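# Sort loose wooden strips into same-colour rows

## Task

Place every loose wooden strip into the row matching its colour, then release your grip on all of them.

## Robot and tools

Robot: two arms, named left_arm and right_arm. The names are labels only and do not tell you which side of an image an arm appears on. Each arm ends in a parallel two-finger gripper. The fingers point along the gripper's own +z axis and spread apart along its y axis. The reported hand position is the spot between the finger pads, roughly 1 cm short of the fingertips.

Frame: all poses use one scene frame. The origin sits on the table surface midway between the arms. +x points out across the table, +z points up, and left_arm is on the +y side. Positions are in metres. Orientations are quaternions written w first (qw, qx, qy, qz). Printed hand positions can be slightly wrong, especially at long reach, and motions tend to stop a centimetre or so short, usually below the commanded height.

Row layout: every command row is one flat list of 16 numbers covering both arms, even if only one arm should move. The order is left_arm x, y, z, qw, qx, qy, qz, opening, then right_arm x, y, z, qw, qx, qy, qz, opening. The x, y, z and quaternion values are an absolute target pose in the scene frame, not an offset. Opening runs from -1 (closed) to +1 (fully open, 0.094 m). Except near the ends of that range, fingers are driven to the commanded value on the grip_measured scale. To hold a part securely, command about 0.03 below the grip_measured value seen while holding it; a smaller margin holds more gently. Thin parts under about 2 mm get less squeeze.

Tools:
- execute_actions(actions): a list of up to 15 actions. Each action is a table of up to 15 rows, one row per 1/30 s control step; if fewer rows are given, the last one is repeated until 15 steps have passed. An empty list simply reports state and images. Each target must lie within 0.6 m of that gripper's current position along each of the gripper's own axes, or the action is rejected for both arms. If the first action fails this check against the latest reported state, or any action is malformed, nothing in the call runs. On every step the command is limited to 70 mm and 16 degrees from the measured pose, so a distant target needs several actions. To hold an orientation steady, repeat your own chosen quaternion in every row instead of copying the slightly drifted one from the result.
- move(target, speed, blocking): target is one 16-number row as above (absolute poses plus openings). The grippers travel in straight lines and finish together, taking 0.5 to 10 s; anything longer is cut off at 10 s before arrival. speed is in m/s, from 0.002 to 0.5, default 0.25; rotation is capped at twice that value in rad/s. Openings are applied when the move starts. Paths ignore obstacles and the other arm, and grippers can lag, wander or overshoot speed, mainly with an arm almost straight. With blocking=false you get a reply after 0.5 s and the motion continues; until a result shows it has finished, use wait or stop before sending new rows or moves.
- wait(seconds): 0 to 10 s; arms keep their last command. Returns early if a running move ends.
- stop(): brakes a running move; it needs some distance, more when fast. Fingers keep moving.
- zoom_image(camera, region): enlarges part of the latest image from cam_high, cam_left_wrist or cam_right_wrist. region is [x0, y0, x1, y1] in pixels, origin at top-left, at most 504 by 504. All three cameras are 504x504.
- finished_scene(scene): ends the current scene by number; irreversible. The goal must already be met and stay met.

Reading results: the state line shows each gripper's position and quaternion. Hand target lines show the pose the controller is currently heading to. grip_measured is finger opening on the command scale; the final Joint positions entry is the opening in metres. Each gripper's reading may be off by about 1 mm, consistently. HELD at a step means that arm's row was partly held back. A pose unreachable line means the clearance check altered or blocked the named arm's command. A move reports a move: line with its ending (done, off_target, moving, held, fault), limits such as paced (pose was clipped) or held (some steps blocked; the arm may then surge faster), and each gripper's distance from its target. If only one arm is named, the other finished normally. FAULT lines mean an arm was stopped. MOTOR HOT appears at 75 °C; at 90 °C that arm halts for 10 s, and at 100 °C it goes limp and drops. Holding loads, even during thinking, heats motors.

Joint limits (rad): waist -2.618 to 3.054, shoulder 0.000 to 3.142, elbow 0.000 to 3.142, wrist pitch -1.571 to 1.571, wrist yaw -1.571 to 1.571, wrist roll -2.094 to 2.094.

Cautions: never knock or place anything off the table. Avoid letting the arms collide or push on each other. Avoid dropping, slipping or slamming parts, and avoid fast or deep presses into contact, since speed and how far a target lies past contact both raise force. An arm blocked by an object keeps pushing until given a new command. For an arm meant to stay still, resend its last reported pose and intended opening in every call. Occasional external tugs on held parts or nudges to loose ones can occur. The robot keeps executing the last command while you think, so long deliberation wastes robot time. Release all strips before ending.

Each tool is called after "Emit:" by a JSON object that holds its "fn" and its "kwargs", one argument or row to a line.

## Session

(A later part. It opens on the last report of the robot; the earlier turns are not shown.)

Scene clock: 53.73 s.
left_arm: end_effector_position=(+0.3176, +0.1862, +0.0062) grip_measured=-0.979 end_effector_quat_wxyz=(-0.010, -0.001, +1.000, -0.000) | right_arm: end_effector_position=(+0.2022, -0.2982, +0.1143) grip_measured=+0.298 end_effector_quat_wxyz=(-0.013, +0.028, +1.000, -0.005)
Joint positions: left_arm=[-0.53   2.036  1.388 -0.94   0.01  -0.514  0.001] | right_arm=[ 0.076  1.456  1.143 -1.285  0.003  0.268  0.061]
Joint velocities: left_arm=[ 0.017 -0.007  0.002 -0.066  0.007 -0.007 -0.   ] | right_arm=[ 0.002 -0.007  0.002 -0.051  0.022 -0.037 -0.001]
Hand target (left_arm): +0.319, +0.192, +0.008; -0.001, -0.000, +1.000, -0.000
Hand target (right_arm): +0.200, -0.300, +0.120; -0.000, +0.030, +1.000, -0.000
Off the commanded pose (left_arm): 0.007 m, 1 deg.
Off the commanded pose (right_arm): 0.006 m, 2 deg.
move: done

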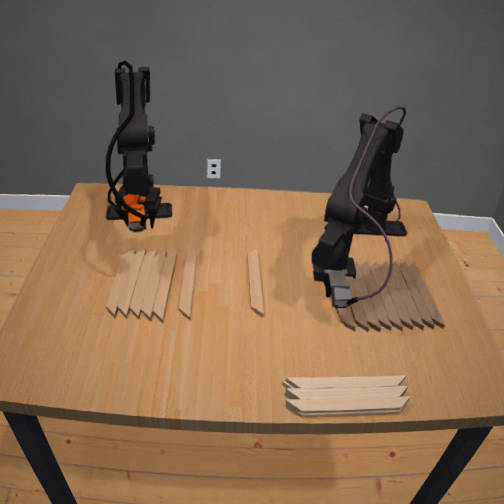

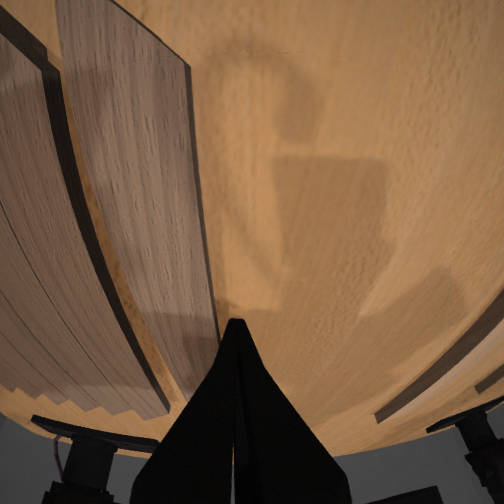

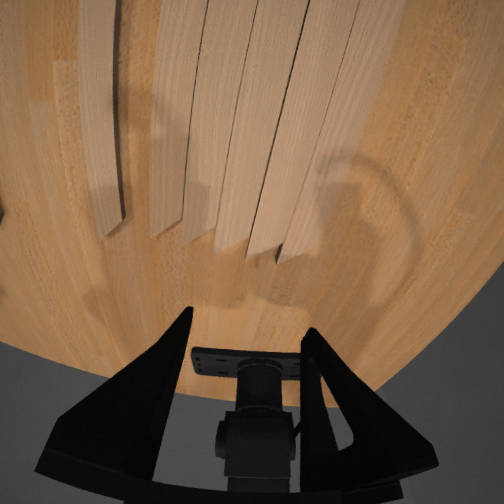

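Emit:
{"fn": "move", "kwargs": {
  "target": [0.32,0.203,0.01,0,0,1,0,-1, 0.25,-0.1,0.1,0,0,1,0,0.6]
}}

Emit:
{"fn": "move", "kwargs": {
  "target": [0.32,0.19,0.1,0,0,1,0,-1, 0.25,-0.1,0.1,0,0,1,0,0.6]
}}

Emit:
{"fn": "move", "kwargs": {
  "target": [0.2,0.35,0.14,0,0,1,0,-1, 0.265,0.01,0.05,0,0,1,0,0.6]
}}

Scene clock: 55.53 s.
left_arm: end_effector_position=(+0.3176, +0.1970, +0.0063) grip_measured=-0.979 end_effector_quat_wxyz=(-0.012, -0.001, +1.000, -0.001) | right_arm: end_effector_position=(+0.2463, -0.1028, +0.0928) grip_measured=+0.598 end_effector_quat_wxyz=(-0.004, -0.003, +1.000, -0.003)
Joint positions: left_arm=[-0.502  2.021  1.365 -0.936  0.013 -0.485  0.001] | right_arm=[ 0.592  1.953  1.625 -1.253 -0.001  0.721  0.075]
Joint velocities: left_arm=[-0.017 -0.012 -0.012  0.007 -0.022  0.037  0.   ] | right_arm=[ 0.007  0.002 -0.017  0.066 -0.022  0.022 -0.001]
Hand target (left_arm): +0.320, +0.203, +0.010; -0.001, -0.000, +1.000, +0.000
Hand target (right_arm): +0.251, -0.100, +0.100; +0.005, +0.000, +1.000, -0.000
Off the commanded pose (left_arm): 0.007 m, 1 deg.
Off the commanded pose (right_arm): 0.009 m, 1 deg.
move: done

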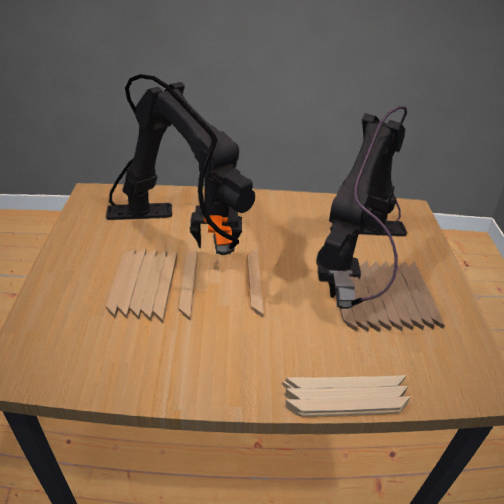

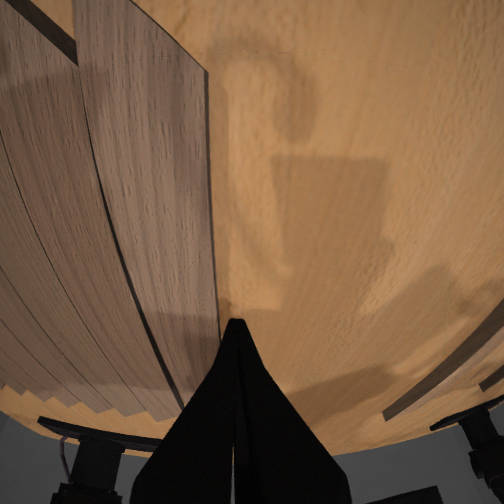

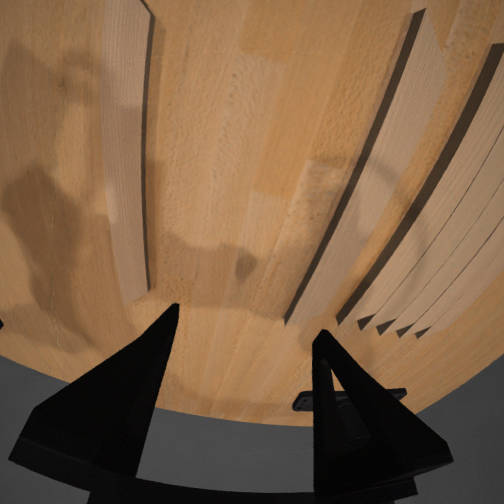

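Scene clock: 56.67 s.
left_arm: end_effector_position=(+0.3205, +0.1917, +0.0930) grip_measured=-0.979 end_effector_quat_wxyz=(-0.006, +0.000, +1.000, -0.003) | right_arm: end_effector_position=(+0.2442, -0.1047, +0.0929) grip_measured=+0.598 end_effector_quat_wxyz=(-0.008, -0.003, +1.000, -0.007)
Joint positions: left_arm=[-0.512  1.944  1.612 -1.247  0.011 -0.493  0.001] | right_arm=[ 0.592  1.953  1.625 -1.264 -0.001  0.721  0.075]
Joint velocities: left_arm=[-0.002  0.002 -0.002 -0.022  0.007 -0.022 -0.   ] | right_arm=[ 0.002 -0.022 -0.007 -0.037 -0.037 -0.007 -0.001]
Hand target (left_arm): +0.322, +0.189, +0.100; +0.000, -0.000, +1.000, -0.000
Hand target (right_arm): +0.250, -0.100, +0.100; +0.000, +0.000, +1.000, +0.000
Off the commanded pose (left_arm): 0.007 m, 1 deg.
Off the commanded pose (right_arm): 0.010 m, 1 deg.
move: done

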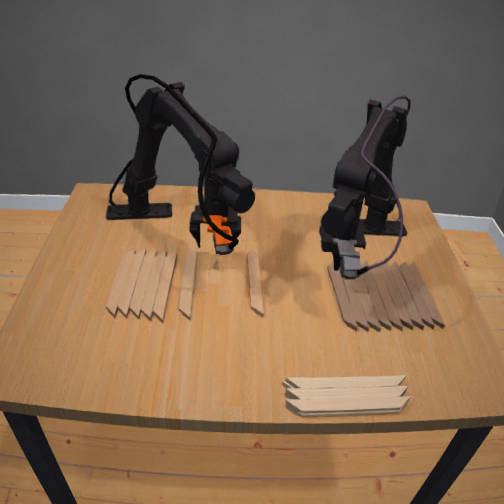

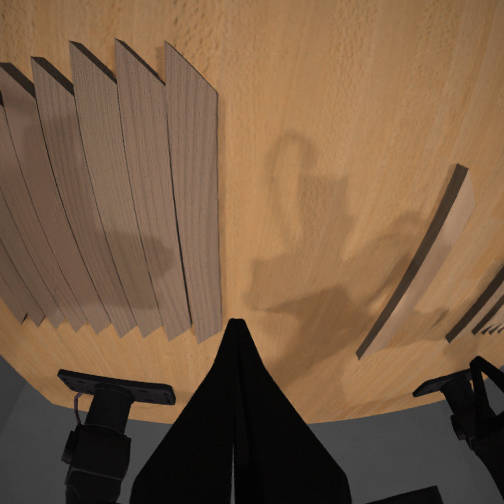

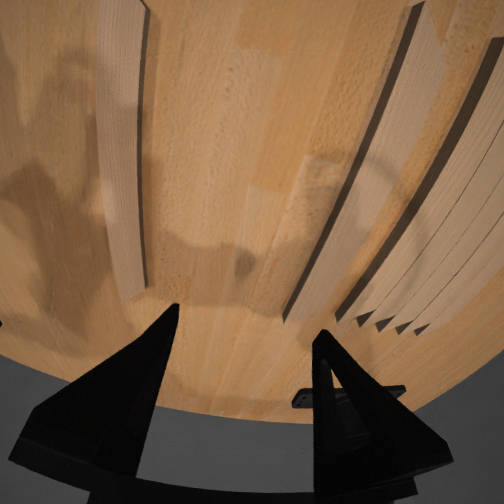

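Scene clock: 58.13 s.
left_arm: end_effector_position=(+0.2071, +0.3444, +0.1435) grip_measured=-0.979 end_effector_quat_wxyz=(+0.006, -0.002, +1.000, -0.004) | right_arm: end_effector_position=(+0.2630, +0.0053, +0.0417) grip_measured=+0.598 end_effector_quat_wxyz=(-0.006, -0.001, +1.000, -0.006)
Joint positions: left_arm=[-0.119  1.319  1.149 -1.388  0.007 -0.104  0.001] | right_arm=[ 0.745  2.37   2.081 -1.298 -0.001  0.879  0.075]
Joint velocities: left_arm=[-0.007 -0.002 -0.017  0.022 -0.007  0.037 -0.   ] | right_arm=[-0.017  0.007  0.012 -0.051  0.007 -0.037  0.   ]
Hand target (left_arm): +0.198, +0.347, +0.142; -0.002, +0.000, +1.000, -0.004
Hand target (right_arm): +0.265, +0.010, +0.050; +0.002, +0.000, +1.000, +0.001
Off the commanded pose (left_arm): 0.010 m, 1 deg.
Off the commanded pose (right_arm): 0.010 m, 1 deg.
move: done

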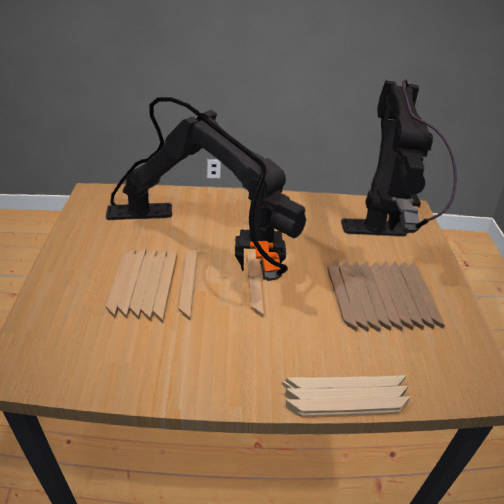

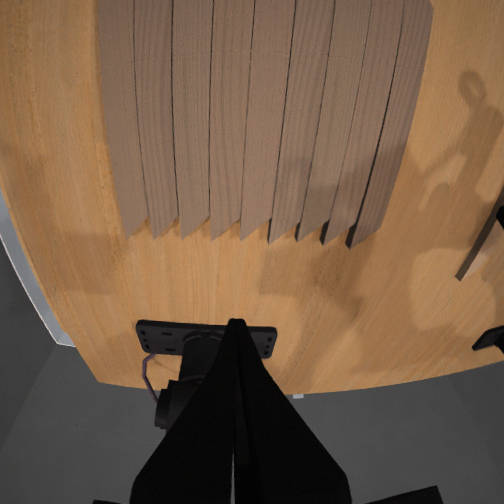

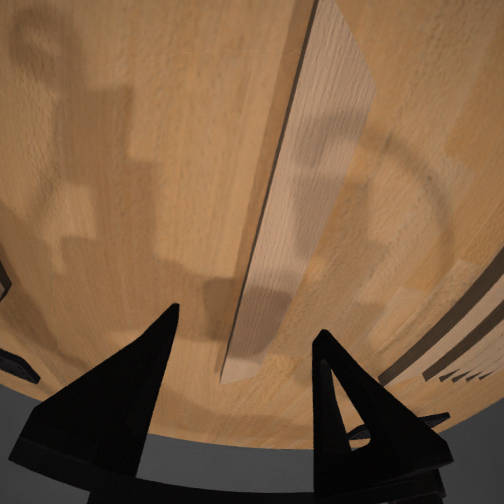

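Emit:
{"fn": "move", "kwargs": {
  "target": [0.2,0.35,0.14,0,0,1,0,-1, 0.275,0.003,0.008,0,0,1,0,0.6],
  "speed": 0.07
}}

Emit:
{"fn": "move", "kwargs": {
  "target": [0.2,0.35,0.14,0,0,1,0,-1, 0.275,0.003,0.008,0,0,1,0,-0.5]
}}

Emit:
{"fn": "move", "kwargs": {
  "target": [0.2,0.35,0.14,0,0,1,0,-1, 0.305,-0.11,0.04,0,0.03,1,0,-0.5],
  "speed": 0.15
}}

Emit:
{"fn": "move", "kwargs": {
  "target": [0.2,0.35,0.14,0,0,1,0,-1, 0.305,-0.12,0.012,0,0.03,1,0,-0.5],
  "speed": 0.06
}}

Scene clock: 59.70 s.
left_arm: end_effector_position=(+0.2071, +0.3456, +0.1435) grip_measured=-0.979 end_effector_quat_wxyz=(+0.006, -0.000, +1.000, -0.004) | right_arm: end_effector_position=(+0.2702, +0.0030, +0.0128) grip_measured=+0.599 end_effector_quat_wxyz=(-0.005, +0.000, +1.000, -0.003)
Joint positions: left_arm=[-0.113  1.319  1.149 -1.388  0.007 -0.096  0.001] | right_arm=[ 0.729  2.391  2.001 -1.191 -0.004  0.864  0.075]
Joint velocities: left_arm=[ 0.017  0.012 -0.002 -0.022 -0.037  0.051 -0.001] | right_arm=[-0.002 -0.007 -0.002 -0.037 -0.051  0.037 -0.001]
Hand target (left_arm): +0.200, +0.350, +0.140; -0.000, -0.000, +1.000, -0.000
Hand target (right_arm): +0.275, +0.003, +0.008; -0.000, +0.000, +1.000, -0.000
Off the commanded pose (left_arm): 0.009 m, 1 deg.
Off the commanded pose (right_arm): 0.007 m, 1 deg.
move: done

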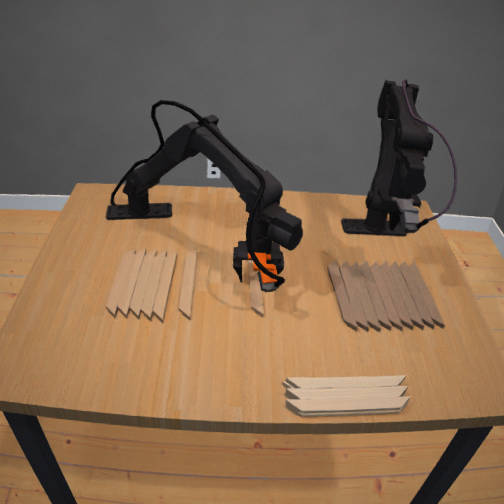

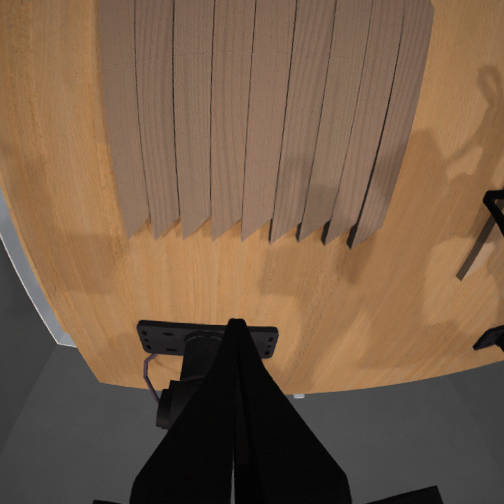

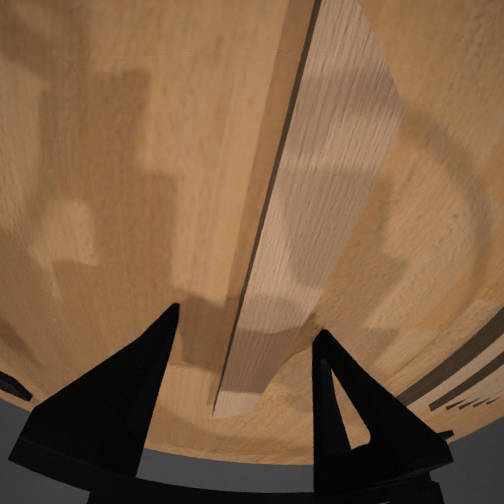

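Scene clock: 60.40 s.
left_arm: end_effector_position=(+0.2071, +0.3456, +0.1435) grip_measured=-0.979 end_effector_quat_wxyz=(+0.006, -0.000, +1.000, -0.004) | right_arm: end_effector_position=(+0.2703, +0.0033, +0.0128) grip_measured=-0.424 end_effector_quat_wxyz=(-0.004, -0.000, +1.000, -0.002)
Joint positions: left_arm=[-0.113  1.319  1.149 -1.388  0.007 -0.095  0.001] | right_arm=[ 0.729  2.391  2.001 -1.19  -0.004  0.864  0.027]
Joint velocities: left_arm=[-0.012 -0.022 -0.012  0.007 -0.051 -0.007  0.001] | right_arm=[ 0.002  0.007  0.002 -0.066 -0.022  0.022 -0.001]
Hand target (left_arm): +0.200, +0.350, +0.140; -0.000, +0.000, +1.000, -0.000
Hand target (right_arm): +0.275, +0.003, +0.008; -0.000, +0.000, +1.000, +0.000
Off the commanded pose (left_arm): 0.009 m, 1 deg.
Off the commanded pose (right_arm): 0.007 m, 1 deg.
move: done

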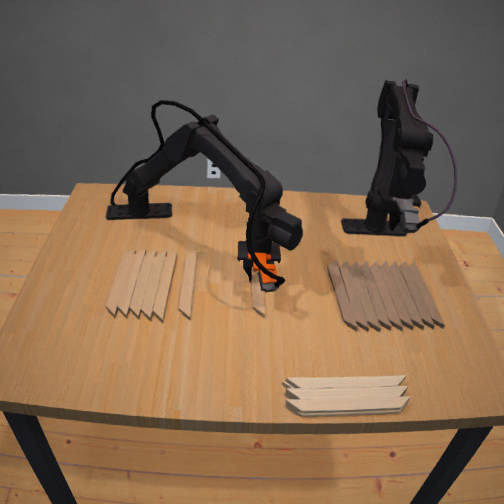

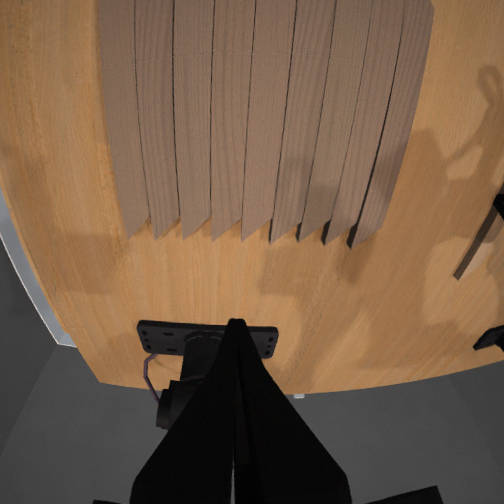

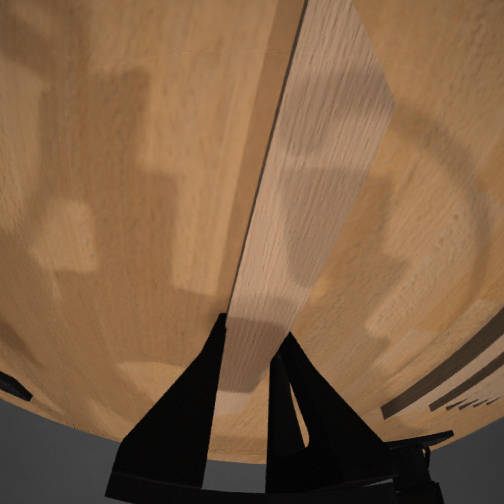

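Scene clock: 61.67 s.
left_arm: end_effector_position=(+0.2071, +0.3456, +0.1435) grip_measured=-0.979 end_effector_quat_wxyz=(+0.006, -0.000, +1.000, -0.004) | right_arm: end_effector_position=(+0.2993, -0.1122, +0.0255) grip_measured=-0.424 end_effector_quat_wxyz=(-0.025, +0.035, +0.999, -0.013)
Joint positions: left_arm=[-0.113  1.319  1.149 -1.388  0.007 -0.095  0.001] | right_arm=[ 0.483  2.182  1.697 -1.141 -0.009  0.688  0.027]
Joint velocities: left_arm=[ 0.002 -0.007 -0.002 -0.007  0.066  0.007 -0.   ] | right_arm=[-0.012 -0.012  0.017 -0.022 -0.051 -0.007  0.001]
Hand target (left_arm): +0.200, +0.350, +0.140; -0.000, +0.000, +1.000, -0.000
Hand target (right_arm): +0.304, -0.110, +0.040; -0.003, +0.030, +1.000, -0.001
Off the commanded pose (left_arm): 0.009 m, 1 deg.
Off the commanded pose (right_arm): 0.016 m, 3 deg.
move: off_target (right_arm)

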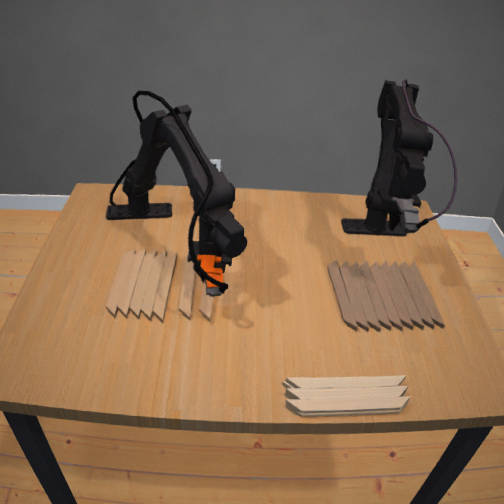

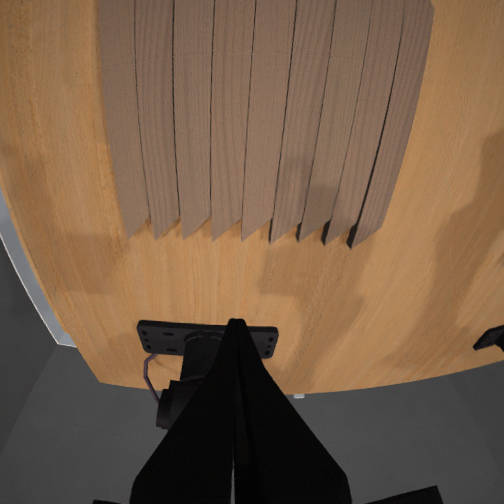

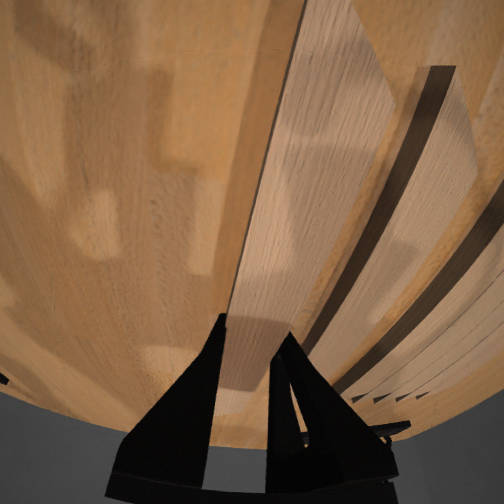

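Scene clock: 62.40 s.
left_arm: end_effector_position=(+0.2071, +0.3456, +0.1435) grip_measured=-0.979 end_effector_quat_wxyz=(+0.006, -0.000, +1.000, -0.004) | right_arm: end_effector_position=(+0.2955, -0.1169, +0.0111) grip_measured=-0.424 end_effector_quat_wxyz=(-0.019, +0.028, +0.999, -0.007)
Joint positions: left_arm=[-0.113  1.319  1.149 -1.388  0.007 -0.095  0.001] | right_arm=[ 0.479  2.16   1.602 -1.051 -0.01   0.67   0.027]
Joint velocities: left_arm=[ 0.007 -0.007 -0.012 -0.051 -0.037  0.037 -0.   ] | right_arm=[ 0.007 -0.007 -0.017 -0.037  0.022 -0.022  0.   ]
Hand target (left_arm): +0.200, +0.350, +0.140; -0.000, +0.000, +1.000, -0.000
Hand target (right_arm): +0.305, -0.120, +0.012; -0.001, +0.031, +1.000, -0.001
Off the commanded pose (left_arm): 0.009 m, 1 deg.
Off the commanded pose (right_arm): 0.010 m, 2 deg.
move: done

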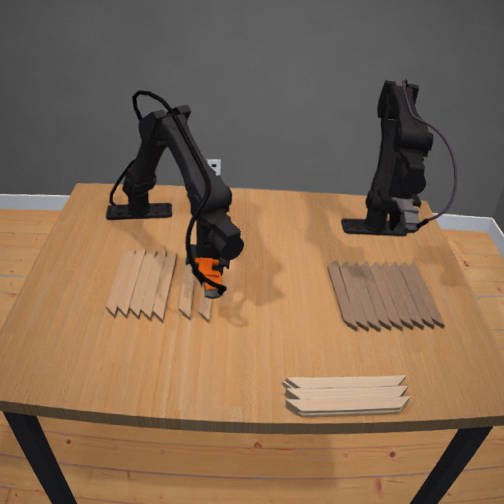

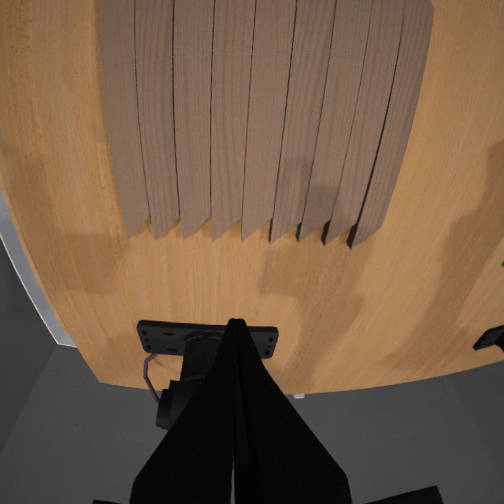

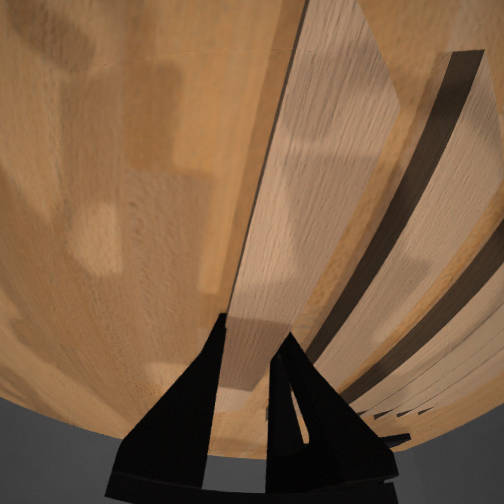

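Emit:
{"fn": "move", "kwargs": {
  "target": [0.2,0.35,0.14,0,0,1,0,-1, 0.305,-0.12,0.012,0,0.03,1,0,-0.15]
}}

Emit:
{"fn": "move", "kwargs": {
  "target": [0.2,0.35,0.14,0,0,1,0,-1, 0.305,-0.12,0.06,0,0.03,1,0,-0.15]
}}

Emit:
{"fn": "move", "kwargs": {
  "target": [0.2,0.35,0.14,0,0,1,0,-1, 0.30,-0.166,0.045,0,0.03,1,0,-0.15]
}}

Scene clock: 63.67 s.
left_arm: end_effector_position=(+0.2071, +0.3456, +0.1435) grip_measured=-0.979 end_effector_quat_wxyz=(+0.006, -0.000, +1.000, -0.004) | right_arm: end_effector_position=(+0.2953, -0.1188, +0.0111) grip_measured=-0.152 end_effector_quat_wxyz=(-0.019, +0.026, +0.999, -0.010)
Joint positions: left_arm=[-0.113  1.319  1.149 -1.388  0.007 -0.095  0.001] | right_arm=[ 0.477  2.16   1.602 -1.056 -0.006  0.664  0.04 ]
Joint velocities: left_arm=[ 0.002 -0.002  0.022  0.037  0.007  0.007  0.001] | right_arm=[-0.017 -0.012  0.002  0.007 -0.037 -0.007  0.   ]
Hand target (left_arm): +0.200, +0.350, +0.140; -0.000, +0.000, +1.000, -0.000
Hand target (right_arm): +0.305, -0.120, +0.012; -0.001, +0.030, +1.000, -0.000
Off the commanded pose (left_arm): 0.009 m, 1 deg.
Off the commanded pose (right_arm): 0.010 m, 3 deg.
move: off_target (right_arm)

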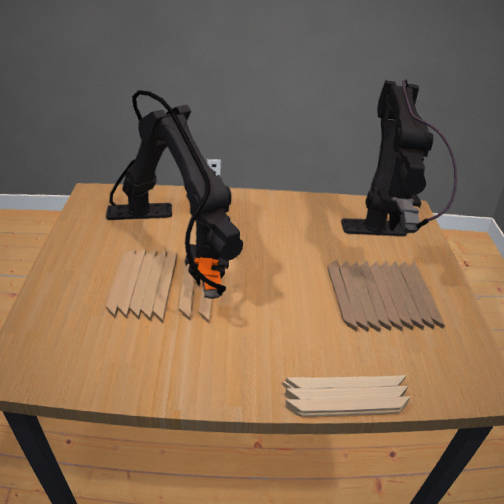

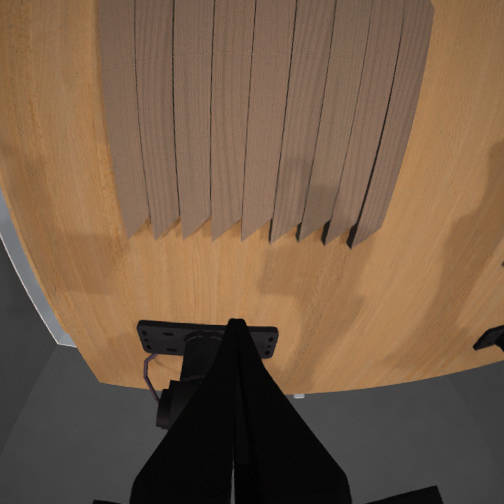

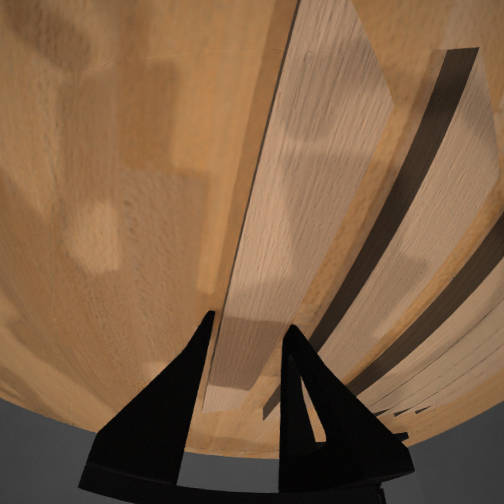

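Scene clock: 64.67 s.
left_arm: end_effector_position=(+0.2071, +0.3456, +0.1435) grip_measured=-0.979 end_effector_quat_wxyz=(+0.006, -0.000, +1.000, -0.004) | right_arm: end_effector_position=(+0.2955, -0.1188, +0.0422) grip_measured=-0.151 end_effector_quat_wxyz=(-0.020, +0.026, +0.999, -0.011)
Joint positions: left_arm=[-0.113  1.319  1.149 -1.388  0.007 -0.095  0.001] | right_arm=[ 0.477  2.13   1.683 -1.169 -0.006  0.664  0.04 ]
Joint velocities: left_arm=[-0.002 -0.017  0.012  0.022 -0.037  0.007 -0.   ] | right_arm=[-0.007 -0.012  0.002  0.066  0.022  0.022 -0.001]
Hand target (left_arm): +0.200, +0.350, +0.140; -0.000, +0.000, +1.000, -0.000
Hand target (right_arm): +0.305, -0.120, +0.060; +0.000, +0.030, +1.000, -0.000
Off the commanded pose (left_arm): 0.009 m, 1 deg.
Off the commanded pose (right_arm): 0.020 m, 3 deg.
move: off_target (right_arm)

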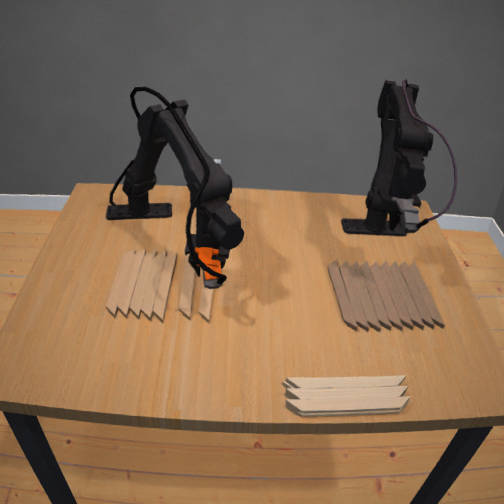

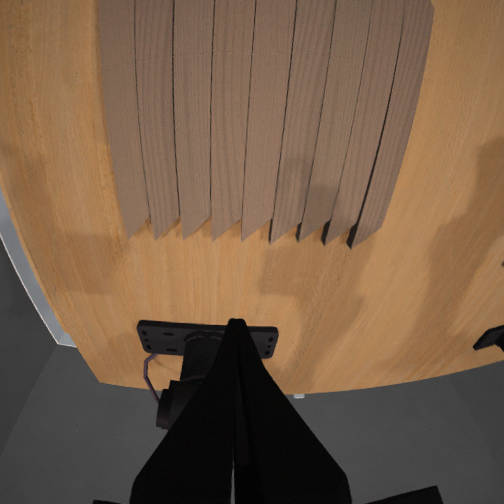

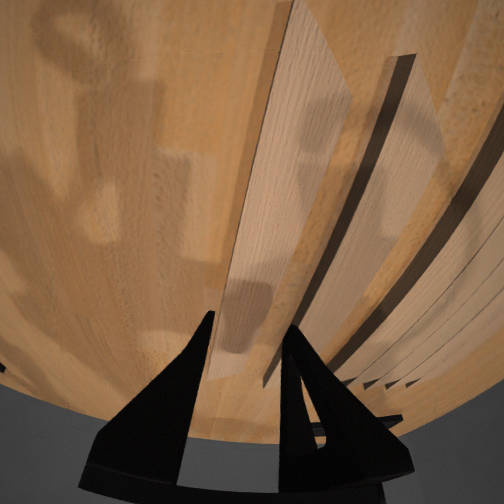

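Scene clock: 65.60 s.
left_arm: end_effector_position=(+0.2071, +0.3456, +0.1435) grip_measured=-0.979 end_effector_quat_wxyz=(+0.006, -0.000, +1.000, -0.004) | right_arm: end_effector_position=(+0.2951, -0.1675, +0.0351) grip_measured=-0.151 end_effector_quat_wxyz=(-0.022, +0.034, +0.999, -0.010)
Joint positions: left_arm=[-0.113  1.319  1.149 -1.388  0.007 -0.095  0.001] | right_arm=[ 0.37   2.038  1.512 -1.092 -0.005  0.573  0.04 ]
Joint velocities: left_arm=[-0.007 -0.002  0.017 -0.037 -0.051 -0.007 -0.001] | right_arm=[ 0.017  0.002 -0.007  0.022 -0.007 -0.007 -0.   ]
Hand target (left_arm): +0.200, +0.350, +0.140; -0.000, +0.000, +1.000, -0.000
Hand target (right_arm): +0.300, -0.166, +0.045; -0.001, +0.031, +1.000, -0.000
Off the commanded pose (left_arm): 0.009 m, 1 deg.
Off the commanded pose (right_arm): 0.011 m, 3 deg.
move: off_target (right_arm)

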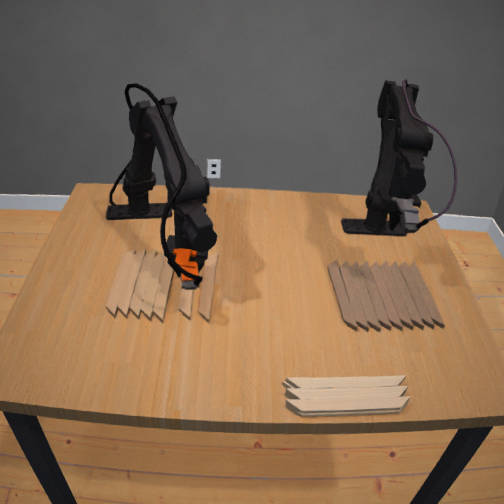

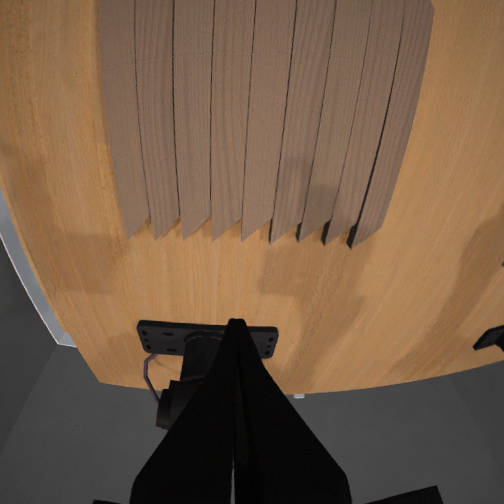

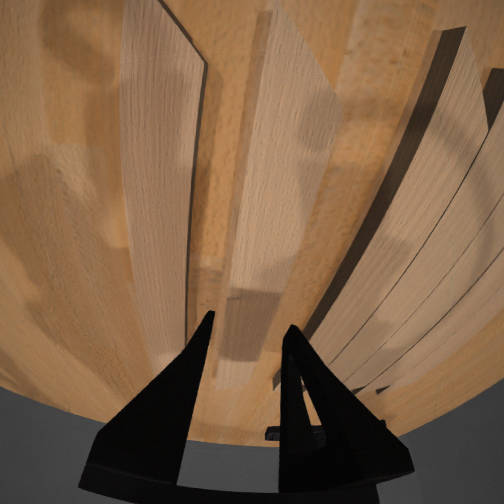

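Emit:
{"fn": "move", "kwargs": {
  "target": [0.2,0.35,0.14,0,0,1,0,-1, 0.30,-0.166,0.008,0,0.03,1,0,-0.15],
  "speed": 0.06
}}

Emit:
{"fn": "move", "kwargs": {
  "target": [0.2,0.35,0.14,0,0,1,0,-1, 0.30,-0.166,0.008,0,0.03,1,0,-0.5]
}}

Emit:
{"fn": "move", "kwargs": {
  "target": [0.2,0.35,0.14,0,0,1,0,-1, 0.318,-0.17,0.02,0,0.03,1,0,-0.5],
  "speed": 0.04
}}

Scene clock: 67.40 s.
left_arm: end_effector_position=(+0.2071, +0.3456, +0.1435) grip_measured=-0.979 end_effector_quat_wxyz=(+0.006, -0.000, +1.000, -0.004) | right_arm: end_effector_position=(+0.2975, -0.1661, +0.0125) grip_measured=-0.151 end_effector_quat_wxyz=(-0.003, +0.033, +0.999, +0.001)
Joint positions: left_arm=[-0.113  1.319  1.149 -1.388  0.007 -0.095  0.001] | right_arm=[ 0.37   2.038  1.418 -0.956 -0.005  0.571  0.04 ]
Joint velocities: left_arm=[-0.012 -0.022 -0.002 -0.007 -0.022 -0.007  0.001] | right_arm=[-0.012 -0.007 -0.007  0.051  0.022  0.007 -0.   ]
Hand target (left_arm): +0.200, +0.350, +0.140; -0.000, +0.000, +1.000, -0.000
Hand target (right_arm): +0.300, -0.166, +0.008; -0.000, +0.030, +1.000, +0.000
Off the commanded pose (left_arm): 0.009 m, 1 deg.
Off the commanded pose (right_arm): 0.005 m, 1 deg.
move: done

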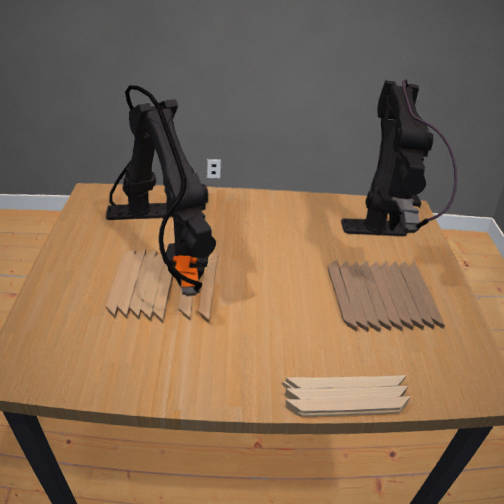

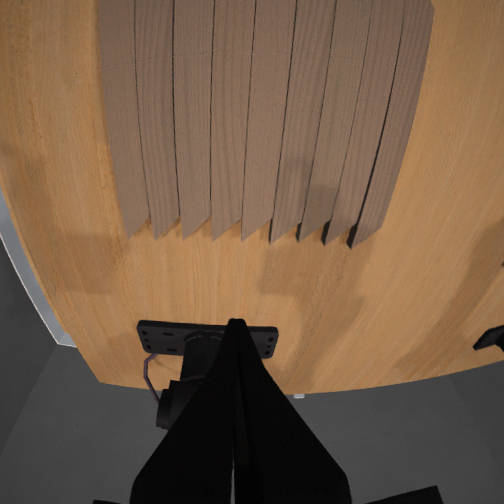

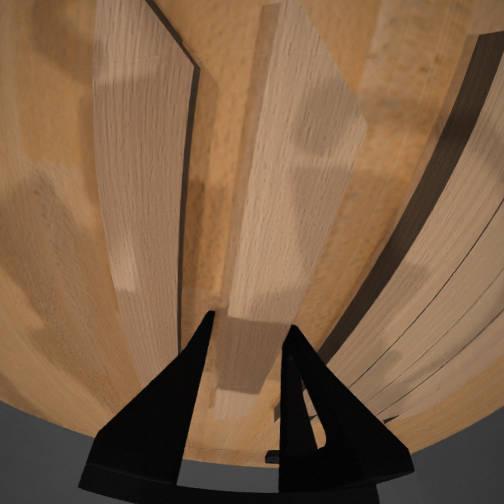

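Scene clock: 68.10 s.
left_arm: end_effector_position=(+0.2071, +0.3456, +0.1435) grip_measured=-0.979 end_effector_quat_wxyz=(+0.006, -0.000, +1.000, -0.004) | right_arm: end_effector_position=(+0.2976, -0.1660, +0.0125) grip_measured=-0.425 end_effector_quat_wxyz=(-0.003, +0.033, +0.999, +0.002)
Joint positions: left_arm=[-0.113  1.319  1.149 -1.388  0.007 -0.095  0.001] | right_arm=[ 0.37   2.038  1.418 -0.955 -0.006  0.571  0.027]
Joint velocities: left_arm=[-0.012  0.007  0.002 -0.007  0.007 -0.037 -0.001] | right_arm=[-0.002 -0.002  0.012  0.022 -0.007  0.022  0.001]
Hand target (left_arm): +0.200, +0.350, +0.140; -0.000, +0.000, +1.000, -0.000
Hand target (right_arm): +0.300, -0.166, +0.008; -0.000, +0.030, +1.000, +0.000
Off the commanded pose (left_arm): 0.009 m, 1 deg.
Off the commanded pose (right_arm): 0.005 m, 1 deg.
move: done

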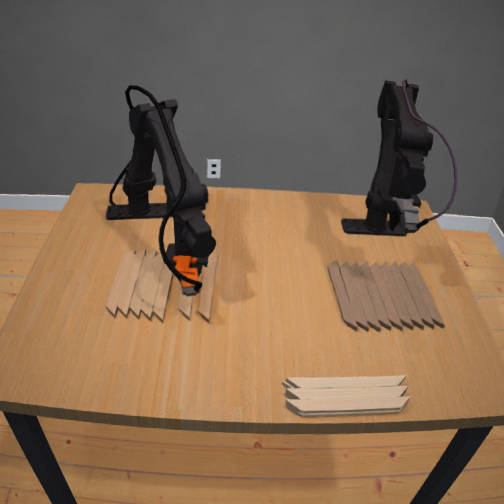

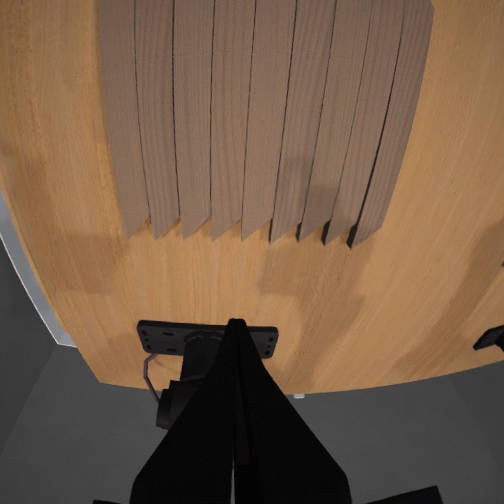

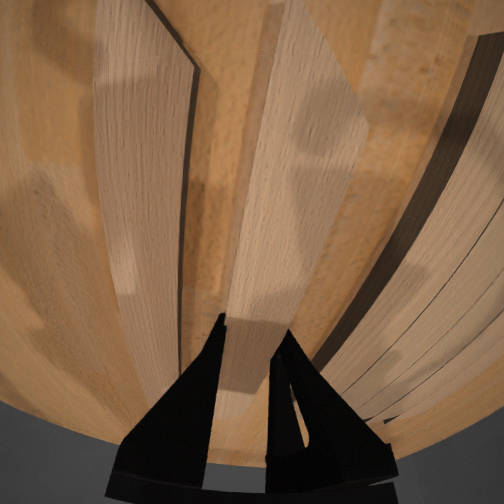

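Scene clock: 68.93 s.
left_arm: end_effector_position=(+0.2071, +0.3456, +0.1435) grip_measured=-0.979 end_effector_quat_wxyz=(+0.006, -0.000, +1.000, -0.004) | right_arm: end_effector_position=(+0.3105, -0.1688, +0.0151) grip_measured=-0.425 end_effector_quat_wxyz=(-0.007, +0.030, +1.000, -0.000)
Joint positions: left_arm=[-0.113  1.319  1.149 -1.388  0.007 -0.095  0.001] | right_arm=[ 0.347  2.077  1.488 -0.994 -0.006  0.541  0.027]
Joint velocities: left_arm=[ 0.007  0.002 -0.007 -0.037 -0.022  0.022 -0.   ] | right_arm=[ 0.002 -0.002  0.007 -0.051 -0.007 -0.066 -0.001]
Hand target (left_arm): +0.200, +0.350, +0.140; -0.000, +0.000, +1.000, -0.000
Hand target (right_arm): +0.318, -0.170, +0.020; -0.000, +0.030, +1.000, +0.000
Off the commanded pose (left_arm): 0.009 m, 1 deg.
Off the commanded pose (right_arm): 0.009 m, 1 deg.
move: done

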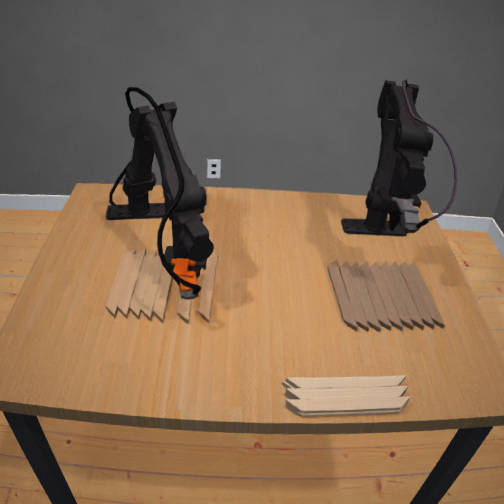

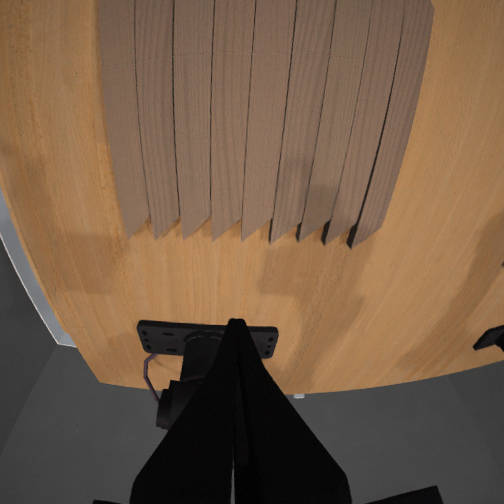

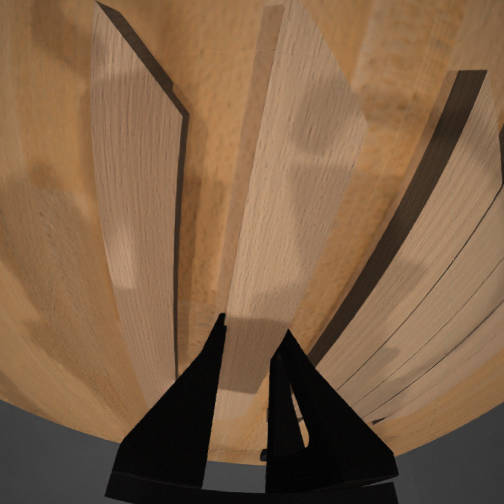

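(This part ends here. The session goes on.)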